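# Stand the full drink can upright in the bowl

## Task

Get the full drink can standing upright inside the bowl so that it stays there by itself, not held by the robot, then release it and pull the hand away.

## Robot and tools

Robot: one six-joint arm ending in a five-fingered right hand. There is a single arm, so every call commands just that one hand. Keep everything on the table; a loose object may occasionally get a brief shove from outside. A reference image for the scene can be viewed with show_instructions.

Frames. Scene frame: origin on the tabletop directly beneath the arm base, +z up, +x forward, +y to the left when facing along +x. The base may be slightly tilted. The hand point is fixed to the palm, 0.05 m in front of it, where the index pad would meet the thumb tip in a pinch. Its own axes: +z runs along the straightened fingers, +y points out of the palm, +x runs across the palm away from the thumb. Straight fingers extend 0.06 to 0.07 m past the point along +z. Sideways the hand extends 0.08 m on the little-finger side; on the thumb side 0.02 m with the thumb turned in front of the palm, otherwise up to 0.09 m. A wrist bracket on the little-finger side sits 0.03 m beyond the point along +y and 0.11 m across, and can collide with things.

Row format (used by execute_actions and move): 14 numbers, each in [-1, 1], in this order: dx, dy, dz, rx, ry, rz, little, ring, middle, index, thumb_bend, thumb_turn, force_limit, speed. The first six are an offset, not a pose: they shift the hand point relative to its measured pose when the action (or move) begins, expressed in the hand point's own axes. Scale: 1.0 equals 0.6 m for dx, dy, dz and 180 degrees for the rotation vector rx, ry, rz. The six hand numbers are absolute motor targets: -1 open/straight, +1 closed (fingers curled into palm, thumb fully bent; thumb_turn +1 puts the thumb opposite the fingers, -1 beside the palm). force_limit maps linearly from about 0 N (-1) to 10 N (+1) at the fingertip, 15 N for the two thumb motors; it only stops closing motion. speed maps from nearly zero (-1) to full (+1), where a full finger stroke takes 0.6 s. A pinch is roughly index +0.22, thumb_bend +0.75, thumb_turn +0.57.

execute_actions(actions): a list of actions, each a table of up to 15 rows; every row lasts one 1/30 s step, and a shorter table repeats its final row for the remaining steps. All rows in an action are measured from that action's starting pose, not from the preceding row. The first action of a call starts from the last pose a result reported. An empty list just returns state and images. Each step the command is clipped to within 100 mm and 16 degrees of the measured pose, so large offsets need several actions; position wins over orientation if both cannot be met.

move(target, speed, stop_force, blocking): drives the hand point in a straight line toward one row (same 14-number offset layout, from the last reported pose); the hand numbers are sent at the start. speed is in m/s, 0.002 to 0.5, default 0.25; rotation rate is capped at twice that in rad/s. Paths run 0.5 to 10 s and the arm may lag, stray or overshoot speed, especially near full stretch. stop_force (N, 9 to 40, optional) ends the path once the wrist sensor feels that much extra push opposing the motion; use it only with slow, non-rotating moves, and omit it when backing off a contact. blocking=false returns after 0.5 s while the arm keeps going (not allowed with stop_force); then use wait or stop before new commands. The arm is stiff: aiming even slightly past a firm contact can trigger a fault.

wait(seconds): 0 to 10, holds the last command and returns state. stop(): brakes a running move. zoom_image(camera, region): camera is cam_high, cam_low or cam_wrist (each 504x504); region [x0, y0, x1, y1] in pixels from the top-left, at most 504 by 504. finished_scene(scene): ends the given scene irreversibly; the can must already be resting correctly.

Results: end_effector_position (m) and end_effector_quat_wxyz in the scene frame, velocities, Joint positions and torques (noisy, offset, not a fault indicator), Wrist force and Wrist torque along the hand point's axes (noise, offsets of a few N, saturating near 50 N; 'no reading' is harmless), Hand target (where the controller is heading), and possibly 'pose unreachable' when the clearance check altered a command. Hand lines list six values in motor order: hand_measured (positions on the target scale), hand_stopped_by (moving, target, force, stalled, fault), hand_load_n (fingertip load, positive pushing open; near zero means the grip is lost). A move adds a 'move:' line: done, off_target, moving, held, fault or contact, plus limits such as paced or held and the distance left.

Gripping: turn the thumb fully in front of the palm before reaching the object; the closed hand wraps objects 0.035 to 0.08 m wide, lying across the palm on the wrist side of the point. A motor moves only when its target changes by 0.01 or more, then locks; resend the same numbers to keep a grip, send a more-open target to release. Close at speed -0.9 or lower for a gentle squeeze.

Avoid: torque faults (wrist joints only tolerate 25.7 N m, others 138, including held weight) and any outside force of 150 N, both of which freeze the arm for 10 s; overheated motors from long loaded holds; drops, slips, fast impacts and hard presses; anything leaving the table. The arm keeps executing its last command while you are composing the next reply.

Each tool is called after "Call:" by a JSON object that holds its "op" and its "data", one argument or row to a line.

Reference images:

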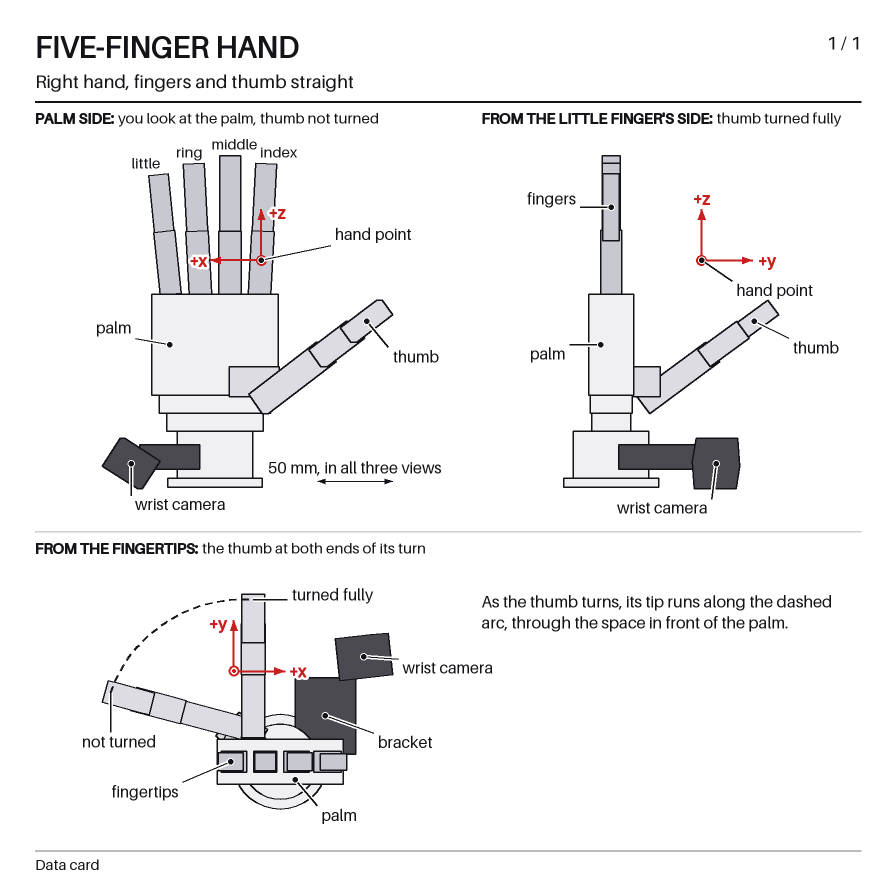

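## Session

Call:
{"op": "execute_actions", "data": {
  "actions": []
}}

Scene clock: 0.00 s.
end_effector_position=(+0.8671, -0.1710, +0.3599) hand_measured=(-1.000, -1.000, -1.000, -1.000, -1.000, -1.000) hand_load_n=(+0.0, +0.0, +0.0, +0.0, +0.0, +0.0) hand_stopped_by=(target, target, target, target, target, target) hand_force_limit=0.00 hand_speed=-0.80 end_effector_quat_wxyz=(-0.066, +0.648, +0.421, +0.631) end_effector_velocity=(-0.000, +0.001, -0.001) end_effector_angular_velocity=(+0.000, +0.002, +0.001)
Joint positions: [-0.025 -1.095  1.035  0.574  1.132 -0.049]
Joint velocities: [-0.     0.001 -0.     0.001  0.     0.   ]
Joint torques (N m, as the arm reports them, + toward a larger angle): no reading
Motor temperatures (°C, as the motors report them): [28 25 25 36 32 30]
Wrist force (N, on the end effector, along its own x y z axes, offset not removed): no reading
Wrist torque (N m, same axes, about the end effector's origin, offset not removed): no reading
Hand target: +0.867, -0.171, +0.360; -0.066, +0.648, +0.421, +0.631

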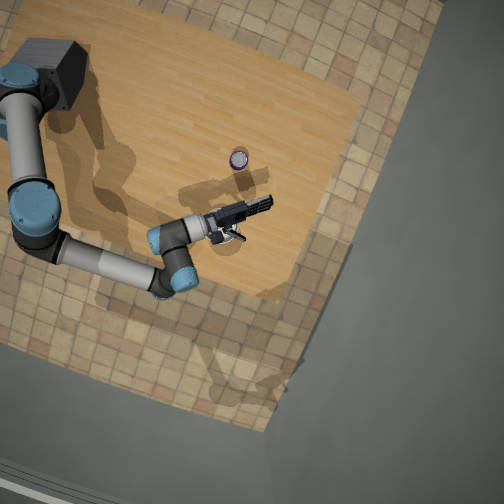

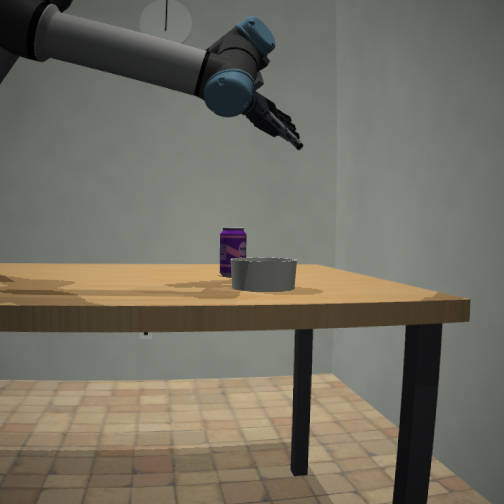

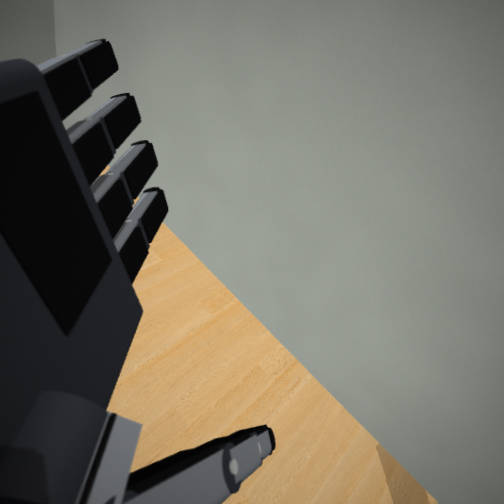

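Call:
{"op": "zoom_image", "data": {
  "camera": "cam_high",
  "region": [130, 100, 330, 300]
}}

Region (130, 100, 330, 300) of cam_high's 504x504 image, scaled by 2.520, with more detail than that image has.

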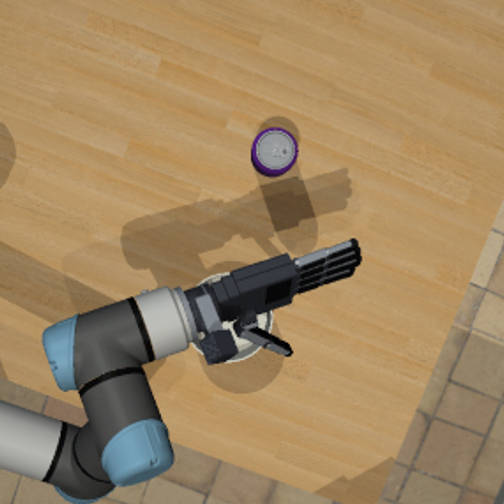

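Call:
{"op": "move", "data": {
  "target": [-0.145,-0.565,-0.147,0.262,0.123,0.112,-1,-1,-1,-1,-1,1,0,0.5]
}}

Scene clock: 27.87 s.
end_effector_position=(+0.6124, -0.0550, +0.1610) hand_measured=(-1.000, -1.000, -1.000, -1.000, -1.000, +1.000) hand_load_n=(+0.0, +0.0, +0.0, +0.0, +0.0, +0.0) hand_stopped_by=(target, target, target, target, target, target) hand_force_limit=0.00 hand_speed=0.50 end_effector_quat_wxyz=(+0.483, -0.510, -0.497, -0.509) end_effector_velocity=(-0.000, -0.000, +0.000) end_effector_angular_velocity=(-0.000, -0.000, +0.000)
Joint positions: [-0.407 -0.951  1.442  1.335  0.902 -0.758]
Joint velocities: [ 0.    -0.001  0.     0.001  0.    -0.   ]
Joint torques (N m, as the arm reports them, + toward a larger angle): [ 25.38 -30.37  -3.7    1.94  -0.96  -0.42]
Motor temperatures (°C, as the motors report them): [28 25 25 36 32 30]
Wrist force (N, on the end effector, along its own x y z axes, offset not removed): [0.2 -3.9 2.4]
Wrist torque (N m, same axes, about the end effector's origin, offset not removed): [-0.74 -0.19 -0.24]
Hand target: +0.612, -0.055, +0.161; +0.483, -0.510, -0.497, -0.509
Off the commanded pose: 0.018 m, 3 deg.
FORCE FAULT: contact force on the arm reached its limit, and the arm stopped for 10 seconds. The contact can be on any part of the arm, not only on its tool. That time counts as 20 of the actions that you can send in this scene. The arm's remaining commands of this call were not run. The arm holds still and accepts commands again. Move the arm away from the contact; if what it grips holds it there, let go first. Pushing or pulling that hard again can fault the arm again.
move: fault

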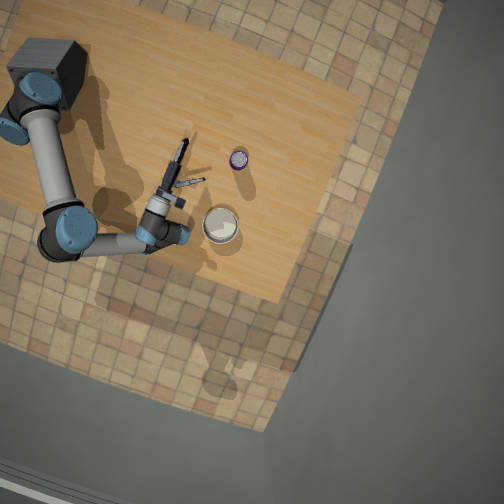

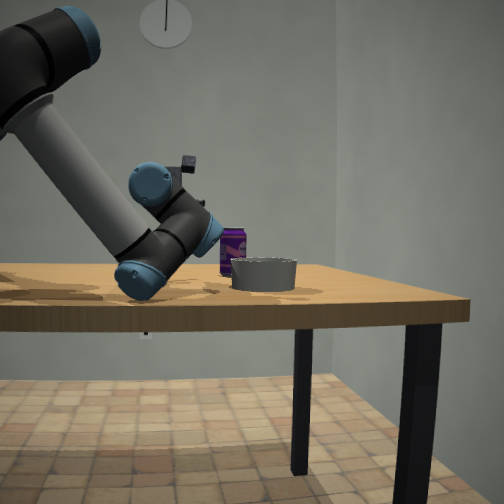

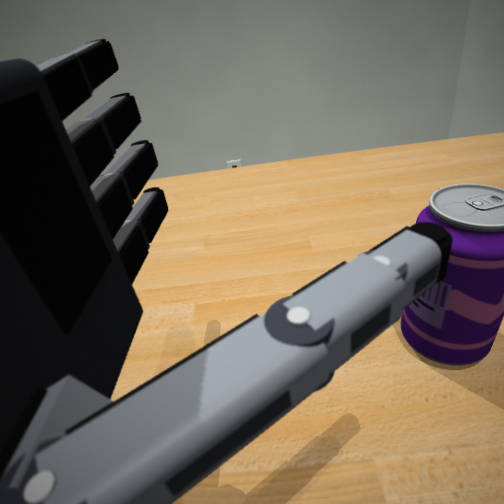

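Call:
{"op": "move", "data": {
  "target": [0.15,0,0,0,0,0,-1,-1,-1,-1,-1,1,0,0.5]
}}

Call:
{"op": "move", "data": {
  "target": [0,0.0,0.28,-0.5,0,0,-1,-1,-1,-1,-1,1,0,0.5]
}}

Scene clock: 35.13 s.
end_effector_position=(+0.6112, -0.0536, +0.2506) hand_measured=(-1.000, -1.000, -1.000, -1.000, -1.000, +1.000) hand_load_n=(+0.0, +0.0, +0.0, +0.0, +0.0, +0.0) hand_stopped_by=(target, target, target, target, target, target) hand_force_limit=0.00 hand_speed=0.50 end_effector_quat_wxyz=(+0.483, -0.510, -0.497, -0.509) end_effector_velocity=(+0.000, -0.000, +0.002) end_effector_angular_velocity=(-0.001, -0.000, -0.001)
Joint positions: [-0.295 -1.079  1.473  1.344  0.879 -0.618]
Joint velocities: [ 0.003 -0.003 -0.001 -0.001 -0.     0.005]
Joint torques (N m, as the arm reports them, + toward a larger angle): [ 37.18 -44.63 -15.35   4.38  -3.8    2.54]
Motor temperatures (°C, as the motors report them): [28 25 25 36 32 30]
Wrist force (N, on the end effector, along its own x y z axes, offset not removed): [-1.6 1.4 0.6]
Wrist torque (N m, same axes, about the end effector's origin, offset not removed): [0.13 0.45 -0.27]
Hand target: +0.611, -0.054, +0.251; +0.483, -0.510, -0.497, -0.509
Off the commanded pose: 0.000 m, 0 deg.
move: done

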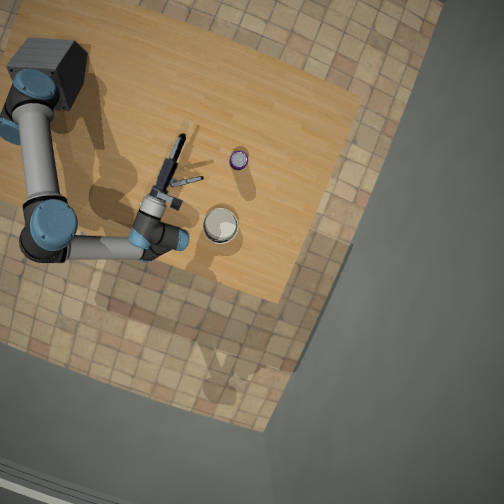

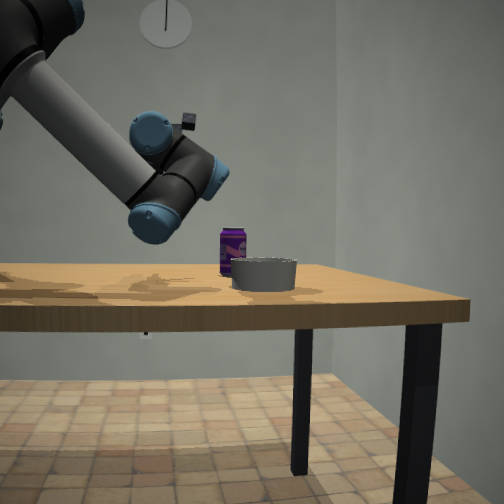

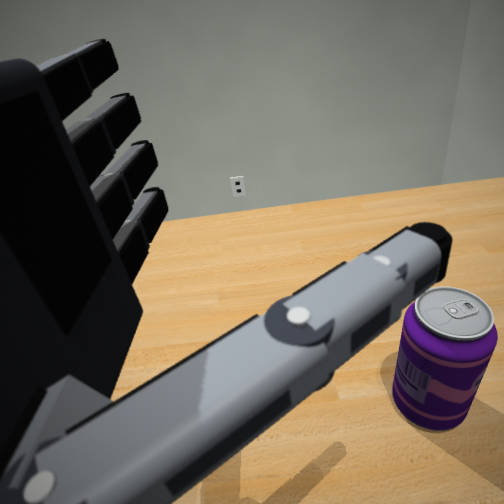

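Scene clock: 38.90 s.
end_effector_position=(+0.6179, +0.1137, +0.2480) hand_measured=(-1.000, -1.000, -1.000, -1.000, -1.000, +1.000) hand_load_n=(+0.0, +0.0, +0.0, +0.0, +0.0, +0.0) hand_stopped_by=(target, target, target, target, target, target) hand_force_limit=0.00 hand_speed=0.50 end_effector_quat_wxyz=(+0.019, +0.703, -0.008, +0.711) end_effector_velocity=(+0.001, +0.000, +0.001) end_effector_angular_velocity=(-0.002, -0.002, -0.017)
Joint positions: [ 0.364 -0.826  2.154 -1.561  1.749  0.634]
Joint velocities: [ 0.006  0.01  -0.009 -0.015  0.014 -0.007]
Joint torques (N m, as the arm reports them, + toward a larger angle): [ 35.05 -16.71 -12.12  -3.34   1.26  -2.43]
Motor temperatures (°C, as the motors report them): [28 25 25 36 32 30]
Wrist force (N, on the end effector, along its own x y z axes, offset not removed): [-2.8 2.0 3.3]
Wrist torque (N m, same axes, about the end effector's origin, offset not removed): [-0.15 0.18 -0.21]
Hand target: +0.618, +0.114, +0.248; +0.020, +0.703, -0.009, +0.711
Off the commanded pose: 0.001 m, 0 deg.
move: done

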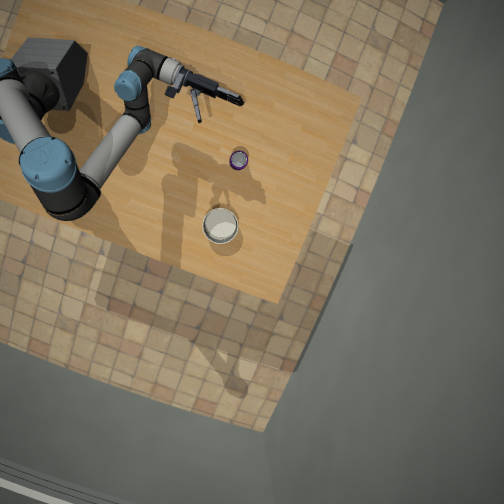

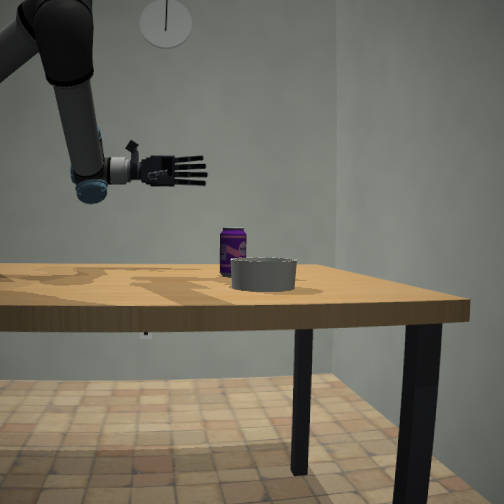

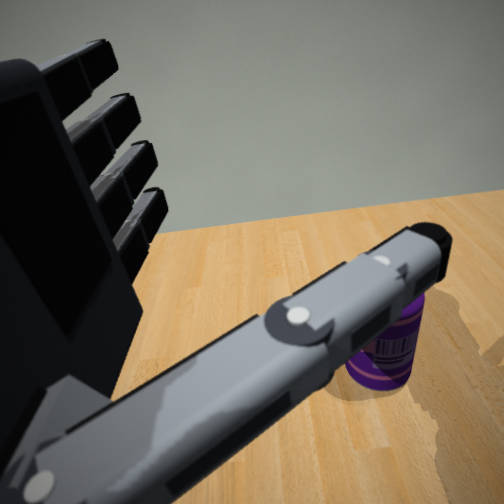

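Call:
{"op": "move", "data": {
  "target": [-0.313,0.09,0.317,0,0,0,-1,-1,-1,-1,-1,1,0,0.5]
}}

Scene clock: 52.67 s.
end_effector_position=(+0.7696, +0.0585, +0.1155) hand_measured=(-1.000, -1.000, -1.000, -1.000, -1.000, +1.002) hand_load_n=(+0.0, +0.0, +0.0, +0.0, +0.5, -14.5) hand_stopped_by=(target, target, target, target, target, target) hand_force_limit=0.00 hand_speed=0.50 end_effector_quat_wxyz=(+0.026, +0.688, -0.003, +0.725) end_effector_velocity=(-0.000, +0.000, -0.000) end_effector_angular_velocity=(+0.000, +0.000, +0.001)
Joint positions: [ 0.045 -0.68   1.817 -1.397  1.408  0.695]
Joint velocities: [ 0.     0.    -0.     0.001 -0.    -0.   ]
Joint torques (N m, as the arm reports them, + toward a larger angle): [ 27.56 -28.56  -2.71   0.95   0.85  -0.1 ]
Motor temperatures (°C, as the motors report them): [28 25 25 36 32 30]
Wrist force (N, on the end effector, along its own x y z axes, offset not removed): [27.7 -3.3 -4.4]
Wrist torque (N m, same axes, about the end effector's origin, offset not removed): [-0.79 -0.85 -1.17]
Hand target: +0.770, +0.058, +0.115; +0.026, +0.688, -0.003, +0.725
Off the commanded pose: 0.065 m, 3 deg.
FORCE FAULT: contact force on the arm reached its limit, and the arm stopped for 10 seconds. The contact can be on any part of the arm, not only on its tool. That time counts as 20 of the actions that you can send in this scene. The arm's remaining commands of this call were not run. The arm holds still and accepts commands again. Move the arm away from the contact; if what it grips holds it there, let go first. Pushing or pulling that hard again can fault the arm again.
move: fault

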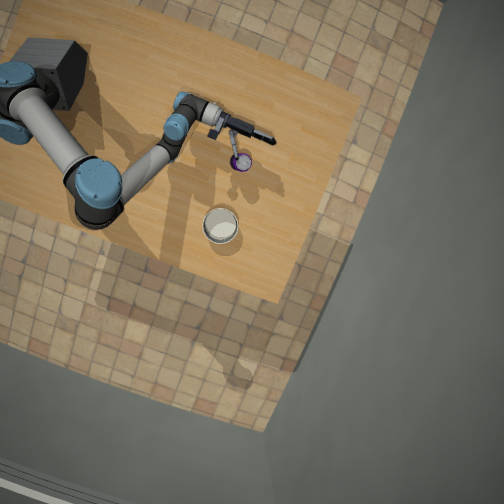

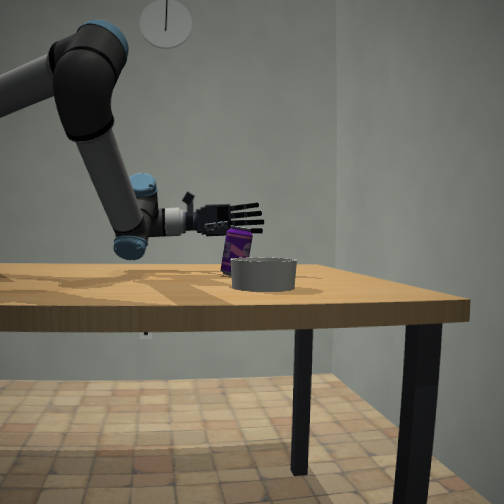

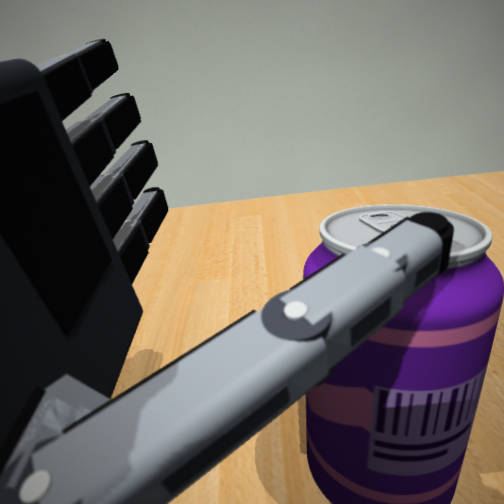

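Call:
{"op": "move", "data": {
  "target": [0.06,-0.117,-0.05,0,0,0,-1,-1,-1,-1,-1,1,0,0.5]
}}

Call:
{"op": "move", "data": {
  "target": [-0.15,0,0,0,0,0,-1,-1,-1,-1,-1,1,0,0.5]
}}

Scene clock: 57.50 s.
end_effector_position=(+0.7408, +0.1306, +0.1474) hand_measured=(-1.000, -1.000, -1.000, -1.000, -1.000, +1.000) hand_load_n=(+0.0, +0.0, +0.0, +0.0, +0.0, +0.0) hand_stopped_by=(target, target, target, target, target, target) hand_force_limit=0.00 hand_speed=0.50 end_effector_quat_wxyz=(+0.026, +0.688, -0.003, +0.725) end_effector_velocity=(-0.001, +0.004, +0.001) end_effector_angular_velocity=(+0.000, +0.001, +0.001)
Joint positions: [ 0.177 -0.599  1.819 -1.477  1.536  0.661]
Joint velocities: [ 0.005  0.005 -0.002 -0.002  0.005 -0.001]
Joint torques (N m, as the arm reports them, + toward a larger angle): [ 41.86 -21.58  -8.58  -2.98   1.39  -2.91]
Motor temperatures (°C, as the motors report them): [28 25 25 36 32 30]
Wrist force (N, on the end effector, along its own x y z axes, offset not removed): [2.1 -2.7 -1.6]
Wrist torque (N m, same axes, about the end effector's origin, offset not removed): [-0.17 -0.06 -0.14]
Hand target: +0.741, +0.131, +0.148; +0.026, +0.688, -0.003, +0.725
Off the commanded pose: 0.000 m, 0 deg.
move: done

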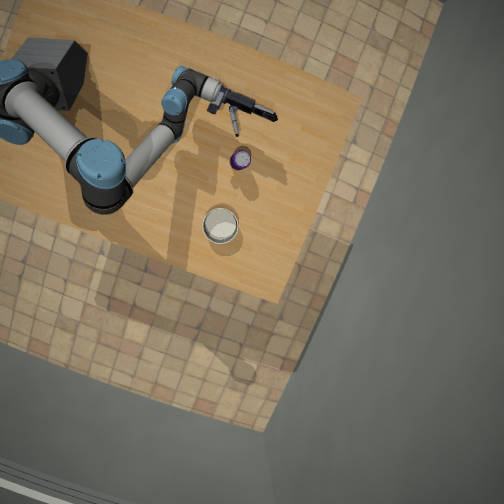

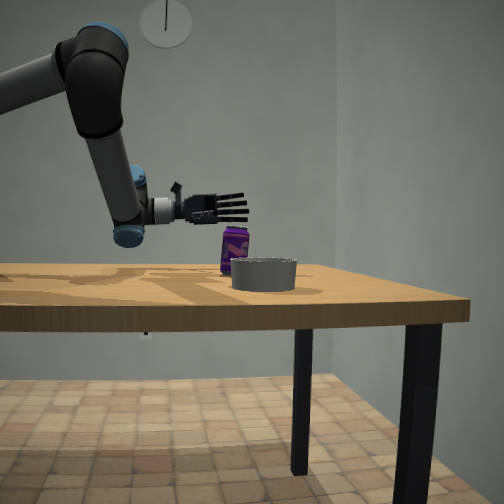

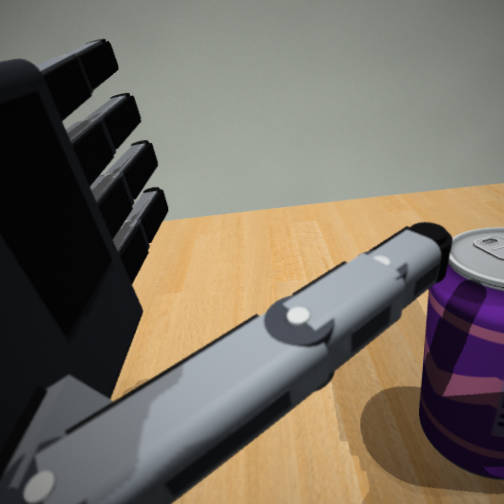

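Scene clock: 68.13 s.
end_effector_position=(+0.7429, +0.1275, +0.0727) hand_measured=(-1.000, -1.000, -1.000, -1.000, -1.000, +1.000) hand_load_n=(+0.0, +0.0, +0.0, +0.0, +0.0, +0.0) hand_stopped_by=(target, target, target, target, target, target) hand_force_limit=0.00 hand_speed=0.50 end_effector_quat_wxyz=(+0.026, +0.688, -0.003, +0.725) end_effector_velocity=(-0.000, -0.000, -0.000) end_effector_angular_velocity=(-0.000, -0.000, -0.001)
Joint positions: [ 0.063 -0.499  1.78  -1.539  1.427  0.69 ]
Joint velocities: [-0.001  0.001 -0.    -0.002  0.     0.   ]
Joint torques (N m, as the arm reports them, + toward a larger angle): [ 34.91 -29.62  -1.2   -0.71  -1.19  -0.3 ]
Motor temperatures (°C, as the motors report them): [28 25 25 36 32 30]
Wrist force (N, on the end effector, along its own x y z axes, offset not removed): [-1.3 -0.7 -2.4]
Wrist torque (N m, same axes, about the end effector's origin, offset not removed): [0.08 0.37 -0.19]
Hand target: +0.743, +0.127, +0.073; +0.026, +0.688, -0.003, +0.725
Off the commanded pose: 0.015 m, 0 deg.
FORCE FAULT: contact force on the arm reached its limit, and the arm stopped for 10 seconds. The contact can be on any part of the arm, not only on its tool. That time counts as 20 of the actions that you can send in this scene. The arm's remaining commands of this call were not run. The arm holds still and accepts commands again. Move the arm away from the contact; if what it grips holds it there, let go first. Pushing or pulling that hard again can fault the arm again.
move: fault

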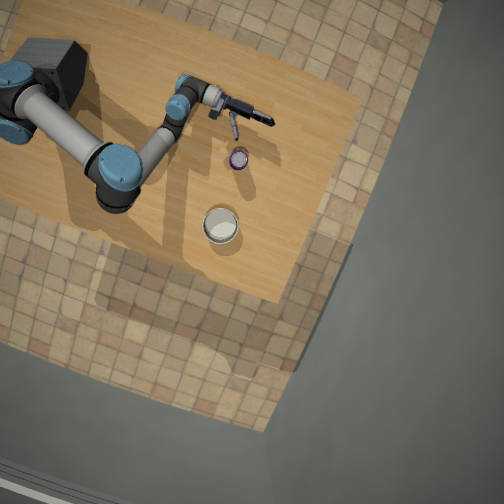

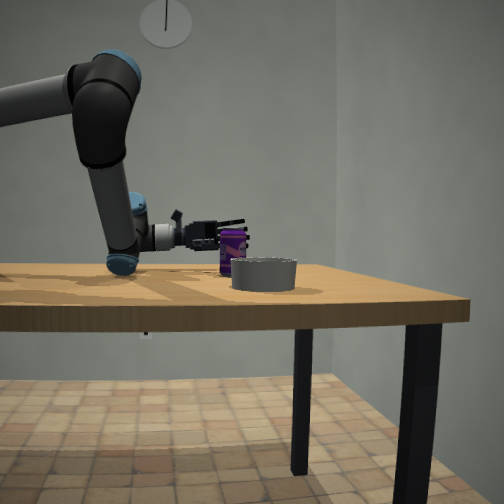

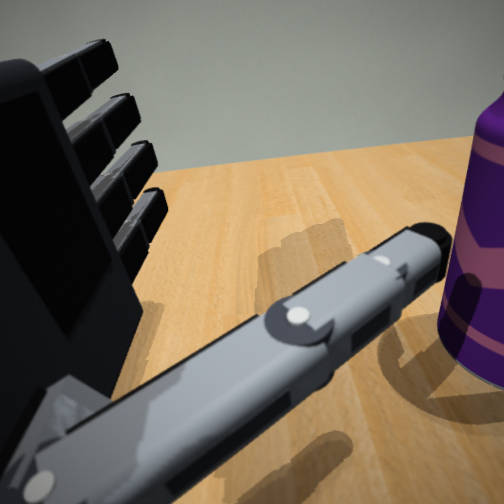

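Call:
{"op": "move", "data": {
  "target": [0.02,0.15,0.04,0,0,0,-1,-1,-1,-1,-1,1,0,0.5]
}}

Scene clock: 73.90 s.
end_effector_position=(+0.7625, +0.0374, +0.0887) hand_measured=(-1.000, -1.000, -1.000, -1.000, -1.000, +1.000) hand_load_n=(+0.0, +0.0, +0.0, +0.0, +0.0, +0.0) hand_stopped_by=(target, target, target, target, target, target) hand_force_limit=0.00 hand_speed=0.50 end_effector_quat_wxyz=(+0.026, +0.688, -0.003, +0.725) end_effector_velocity=(+0.000, -0.001, -0.000) end_effector_angular_velocity=(+0.001, +0.001, +0.002)
Joint positions: [-0.022 -0.685  1.846 -1.423  1.345  0.713]
Joint velocities: [-0.002 -0.003  0.001  0.005 -0.003  0.001]
Joint torques (N m, as the arm reports them, + toward a larger angle): [ 26.44 -38.23   3.63   1.51  -3.86   2.21]
Motor temperatures (°C, as the motors report them): [28 25 25 36 32 30]
Wrist force (N, on the end effector, along its own x y z axes, offset not removed): [-1.6 1.7 0.6]
Wrist torque (N m, same axes, about the end effector's origin, offset not removed): [0.06 0.19 0.03]
Hand target: +0.763, +0.037, +0.089; +0.026, +0.688, -0.003, +0.725
Off the commanded pose: 0.000 m, 0 deg.
move: done

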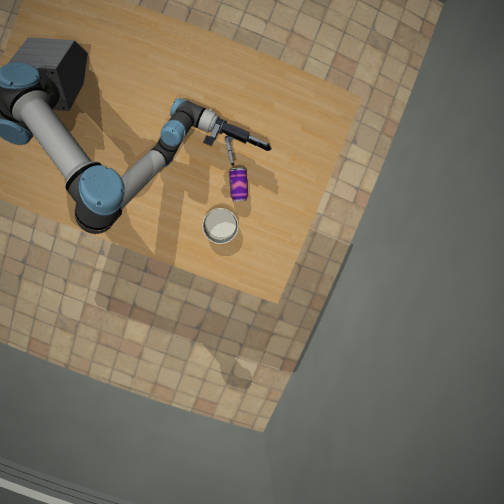

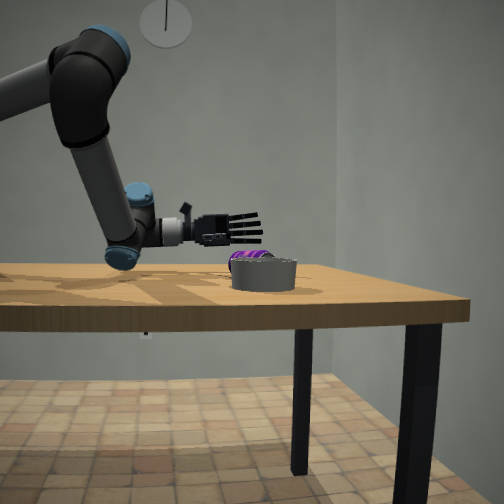

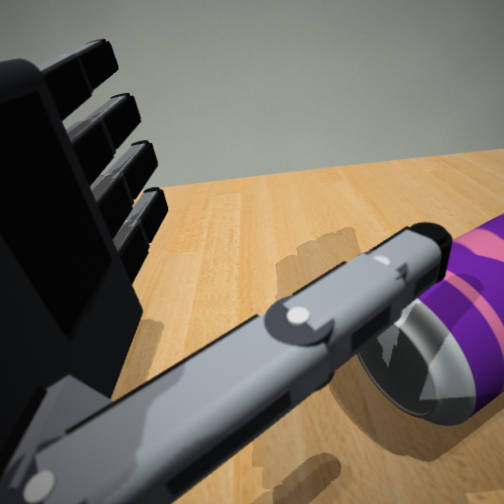

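Call:
{"op": "move", "data": {
  "target": [0.18,0,0,0,0,0,-1,-1,-1,-1,-1,1,0,0.5]
}}

Call:
{"op": "move", "data": {
  "target": [0,0.262,0.08,0.103,-0.103,0.492,-1,-1,-1,-1,-1,1,0,0.5]
}}

Scene clock: 88.30 s.
end_effector_position=(+0.7569, +0.0410, +0.1961) hand_measured=(-1.000, -1.000, -1.000, -1.000, -1.000, +1.000) hand_load_n=(+0.0, +0.0, +0.0, +0.0, +0.0, +0.0) hand_stopped_by=(target, target, target, target, target, target) hand_force_limit=0.00 hand_speed=0.50 end_effector_quat_wxyz=(+0.026, +0.688, -0.003, +0.725) end_effector_velocity=(-0.000, -0.000, +0.003) end_effector_angular_velocity=(+0.000, +0.001, -0.000)
Joint positions: [ 0.139 -0.833  1.892 -1.315  1.501  0.671]
Joint velocities: [ 0.005 -0.004  0.     0.004  0.005 -0.001]
Joint torques (N m, as the arm reports them, + toward a larger angle): [ 38.59 -35.43   1.69   1.27   1.19  -2.94]
Motor temperatures (°C, as the motors report them): [28 25 25 36 32 30]
Wrist force (N, on the end effector, along its own x y z axes, offset not removed): [1.3 -1.6 -0.8]
Wrist torque (N m, same axes, about the end effector's origin, offset not removed): [-0.35 -0.09 0.05]
Hand target: +0.757, +0.041, +0.196; +0.026, +0.688, -0.003, +0.725
Off the commanded pose: 0.000 m, 0 deg.
move: done

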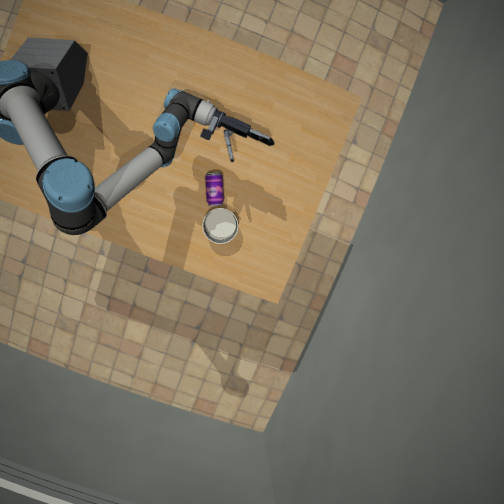

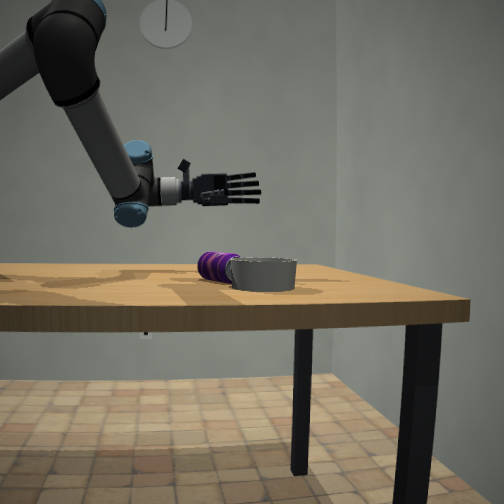

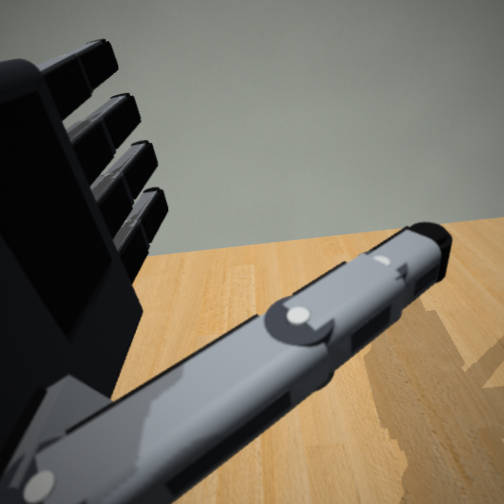

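Scene clock: 92.10 s.
end_effector_position=(+0.7984, -0.1175, +0.2034) hand_measured=(-1.000, -1.000, -1.000, -1.000, -1.000, +1.000) hand_load_n=(+0.0, +0.0, +0.0, +0.0, +0.0, +0.0) hand_stopped_by=(target, target, target, target, target, target) hand_force_limit=0.00 hand_speed=0.50 end_effector_quat_wxyz=(+0.583, -0.584, +0.377, -0.421) end_effector_velocity=(+0.000, -0.001, -0.001) end_effector_angular_velocity=(+0.013, +0.003, +0.006)
Joint positions: [-0.217 -1.226  1.54  -0.216  0.898  2.137]
Joint velocities: [-0.005  0.003 -0.008  0.009 -0.009  0.01 ]
Joint torques (N m, as the arm reports them, + toward a larger angle): [ 18.58 -28.51 -17.08   2.35  -3.51   2.52]
Motor temperatures (°C, as the motors report them): [28 25 25 36 32 30]
Wrist force (N, on the end effector, along its own x y z axes, offset not removed): [1.3 3.3 -1.7]
Wrist torque (N m, same axes, about the end effector's origin, offset not removed): [0.51 -0.09 0.25]
Hand target: +0.798, -0.118, +0.203; +0.584, -0.583, +0.377, -0.421
Off the commanded pose: 0.000 m, 0 deg.
move: done

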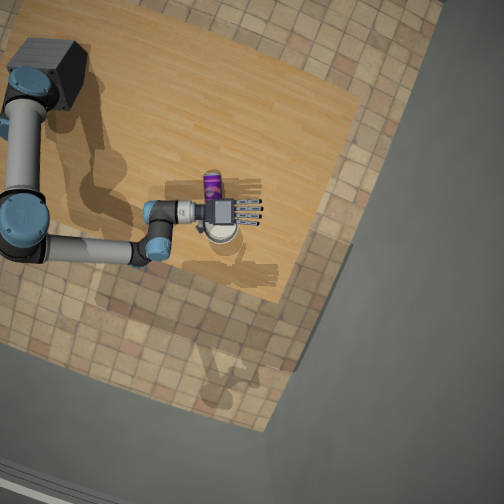

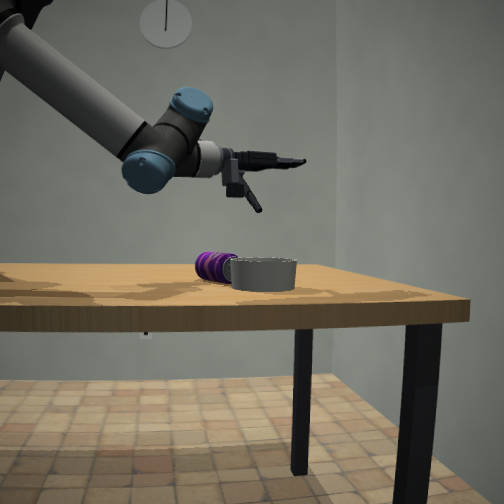

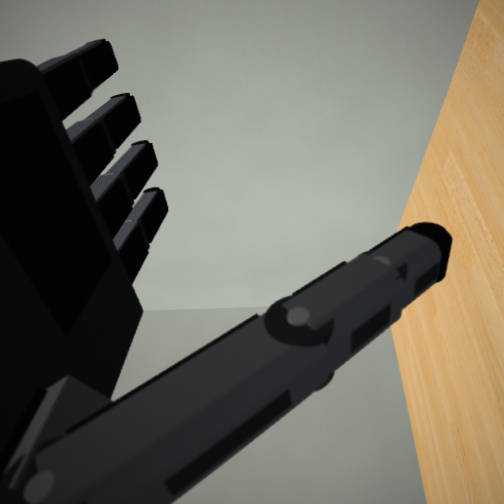

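Call:
{"op": "move", "data": {
  "target": [-0.215,0.03,-0.118,-0.08,0,0,-1,-1,-1,-1,-1,1,0,0.5]
}}

Scene clock: 99.57 s.
end_effector_position=(+0.6868, -0.0241, +0.1762) hand_measured=(-1.000, -1.000, -1.000, -1.000, -1.000, +1.000) hand_load_n=(+0.0, +0.0, +0.0, +0.0, +0.0, +0.0) hand_stopped_by=(target, target, target, target, target, target) hand_force_limit=0.00 hand_speed=0.50 end_effector_quat_wxyz=(-0.506, +0.652, -0.426, +0.371) end_effector_velocity=(-0.001, +0.001, +0.000) end_effector_angular_velocity=(-0.003, +0.002, -0.005)
Joint positions: [-0.09  -1.313  1.877 -0.33   1.239  2.089]
Joint velocities: [ 0.004 -0.001  0.006 -0.008  0.009  0.001]
Joint torques (N m, as the arm reports them, + toward a larger angle): [ 31.87 -37.    -1.34  -1.43   1.33   2.79]
Motor temperatures (°C, as the motors report them): [28 25 25 36 32 30]
Wrist force (N, on the end effector, along its own x y z axes, offset not removed): [3.6 -2.0 -0.8]
Wrist torque (N m, same axes, about the end effector's origin, offset not removed): [-0.27 -0.57 0.08]
Hand target: +0.687, -0.024, +0.176; -0.505, +0.652, -0.426, +0.371
Off the commanded pose: 0.000 m, 0 deg.
move: done

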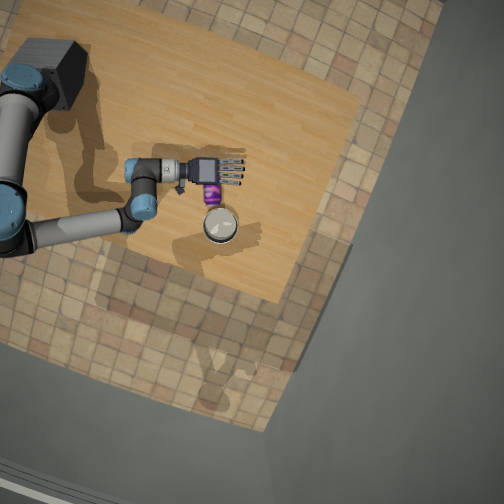

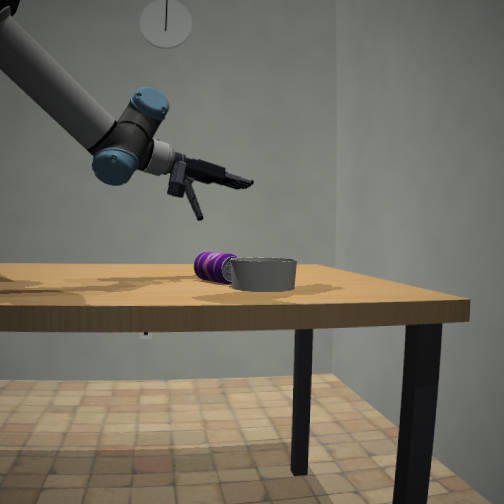

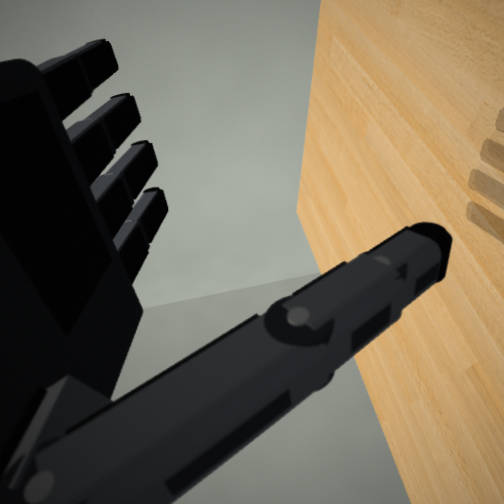

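Call:
{"op": "move", "data": {
  "target": [0.04,0.18,0.045,0,0,0,-0.6,-0.6,-0.6,-0.6,-0.6,1,0,0.5],
  "speed": 0.12,
  "stop_force": 12
}}

Scene clock: 104.00 s.
end_effector_position=(+0.6958, -0.0431, +0.0987) hand_measured=(-0.600, -0.600, -0.600, -0.600, -0.254, +1.000) hand_load_n=(+0.0, +0.0, +0.0, +0.0, +0.0, +0.0) hand_stopped_by=(target, target, target, target, target, target) hand_force_limit=0.00 hand_speed=0.50 end_effector_quat_wxyz=(-0.505, +0.652, -0.427, +0.371) end_effector_velocity=(-0.001, +0.002, +0.002) end_effector_angular_velocity=(+0.001, +0.001, +0.002)
Joint positions: [-0.234 -1.223  1.853 -0.381  1.1    2.052]
Joint velocities: [ 0.005 -0.002  0.002  0.002  0.004  0.001]
Joint torques (N m, as the arm reports them, + toward a larger angle): [ 32.97 -38.13   0.83   2.75   1.39   2.42]
Motor temperatures (°C, as the motors report them): [28 25 25 36 32 30]
Wrist force (N, on the end effector, along its own x y z axes, offset not removed): [-0.2 4.6 1.4]
Wrist torque (N m, same axes, about the end effector's origin, offset not removed): [0.29 0.29 0.00]
Hand target: +0.696, -0.043, +0.099; -0.505, +0.652, -0.427, +0.371
Off the commanded pose: 0.034 m, 0 deg.
move: contact

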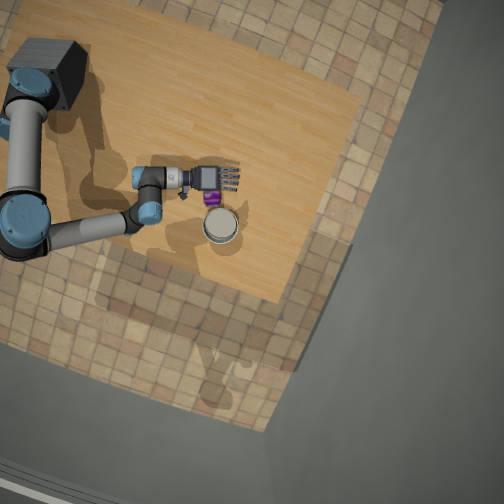

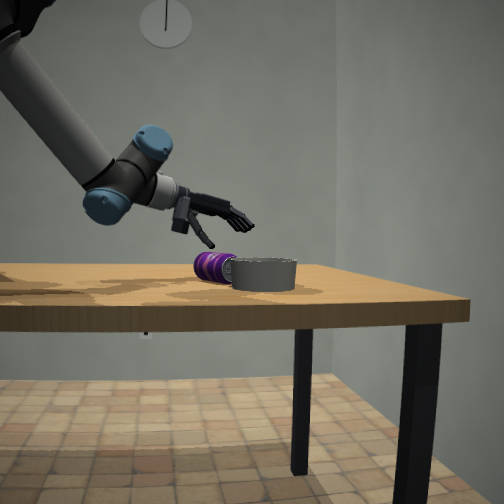

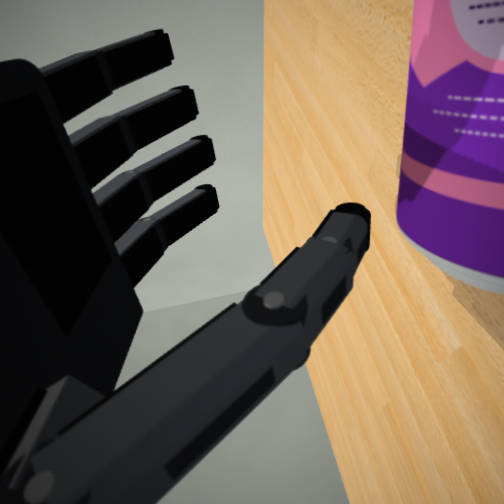

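Call:
{"op": "move", "data": {
  "target": [0,-0.02,-0.06,0,0,0,-0.6,-0.6,-0.6,-0.6,-1,1,0,0.5]
}}

Call:
{"op": "move", "data": {
  "target": [0,0.09,0.01,0,0,0,-0.6,-0.6,-0.6,-0.6,-1,1,0,0.5],
  "speed": 0.1,
  "stop_force": 12
}}

Scene clock: 107.50 s.
end_effector_position=(+0.6653, -0.0538, +0.1179) hand_measured=(-0.600, -0.600, -0.600, -0.600, -1.000, +1.000) hand_load_n=(+0.0, +0.0, +0.0, +0.0, +0.0, +0.0) hand_stopped_by=(target, target, target, target, target, target) hand_force_limit=0.00 hand_speed=0.50 end_effector_quat_wxyz=(-0.505, +0.652, -0.427, +0.371) end_effector_velocity=(-0.003, -0.000, +0.001) end_effector_angular_velocity=(+0.001, +0.001, +0.001)
Joint positions: [-0.251 -1.317  1.939 -0.371  1.084  2.047]
Joint velocities: [-0.002 -0.007  0.006  0.003 -0.002 -0.   ]
Joint torques (N m, as the arm reports them, + toward a larger angle): [ 14.92 -38.77   2.67   3.08  -4.15  -2.88]
Motor temperatures (°C, as the motors report them): [28 25 25 36 32 30]
Wrist force (N, on the end effector, along its own x y z axes, offset not removed): [1.7 -2.0 0.2]
Wrist torque (N m, same axes, about the end effector's origin, offset not removed): [-0.53 -0.24 0.06]
Hand target: +0.665, -0.054, +0.118; -0.505, +0.652, -0.427, +0.371
Off the commanded pose: 0.000 m, 0 deg.
move: done

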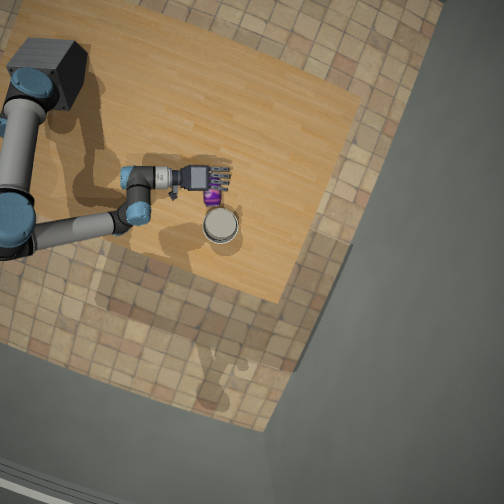

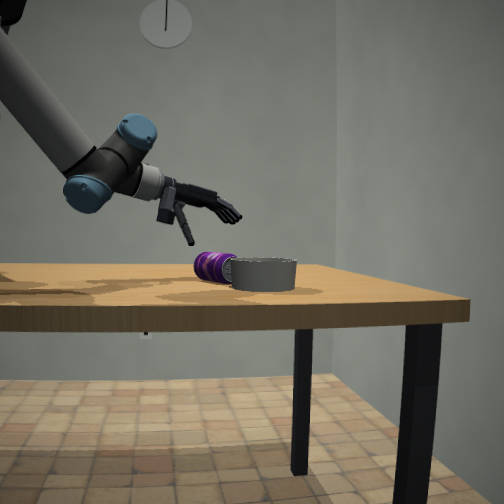

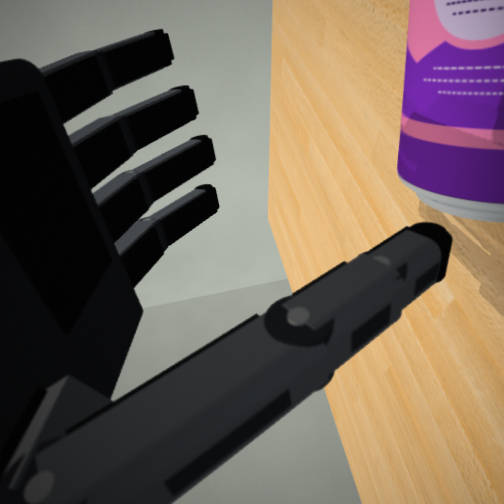

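Scene clock: 108.57 s.
end_effector_position=(+0.6610, -0.0584, +0.0644) hand_measured=(-0.600, -0.600, -0.600, -0.600, -1.000, +1.000) hand_load_n=(+0.0, +0.0, +0.0, +0.0, +0.0, +0.0) hand_stopped_by=(target, target, target, target, target, target) hand_force_limit=0.00 hand_speed=0.50 end_effector_quat_wxyz=(-0.505, +0.652, -0.427, +0.371) end_effector_velocity=(+0.000, -0.001, -0.003) end_effector_angular_velocity=(-0.001, -0.001, -0.001)
Joint positions: [-0.346 -1.246  1.941 -0.429  0.993  2.019]
Joint velocities: [-0.005  0.004 -0.001 -0.003 -0.005 -0.001]
Joint torques (N m, as the arm reports them, + toward a larger angle): [ 16.32 -23.91 -10.17  -1.18  -3.85  -2.87]
Motor temperatures (°C, as the motors report them): [28 25 25 36 32 30]
Wrist force (N, on the end effector, along its own x y z axes, offset not removed): [1.1 1.0 2.7]
Wrist torque (N m, same axes, about the end effector's origin, offset not removed): [-0.15 -0.06 -0.20]
Hand target: +0.661, -0.058, +0.064; -0.505, +0.652, -0.427, +0.371
Off the commanded pose: 0.000 m, 0 deg.
move: done

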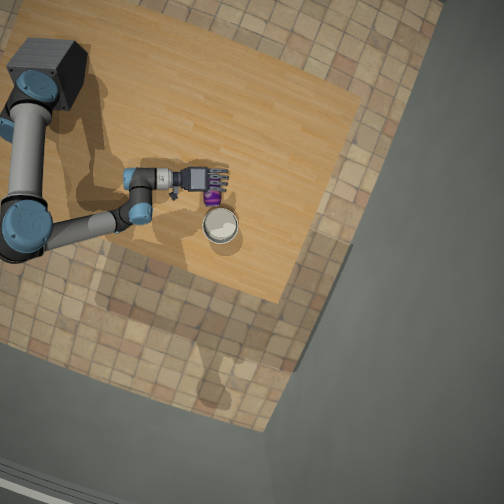

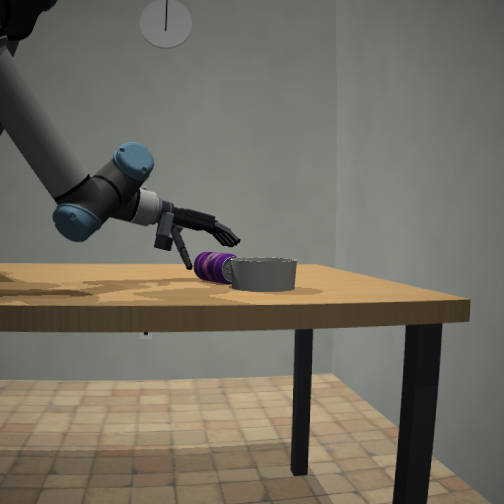

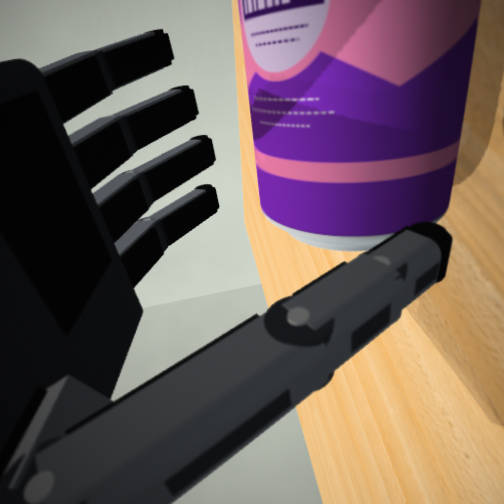

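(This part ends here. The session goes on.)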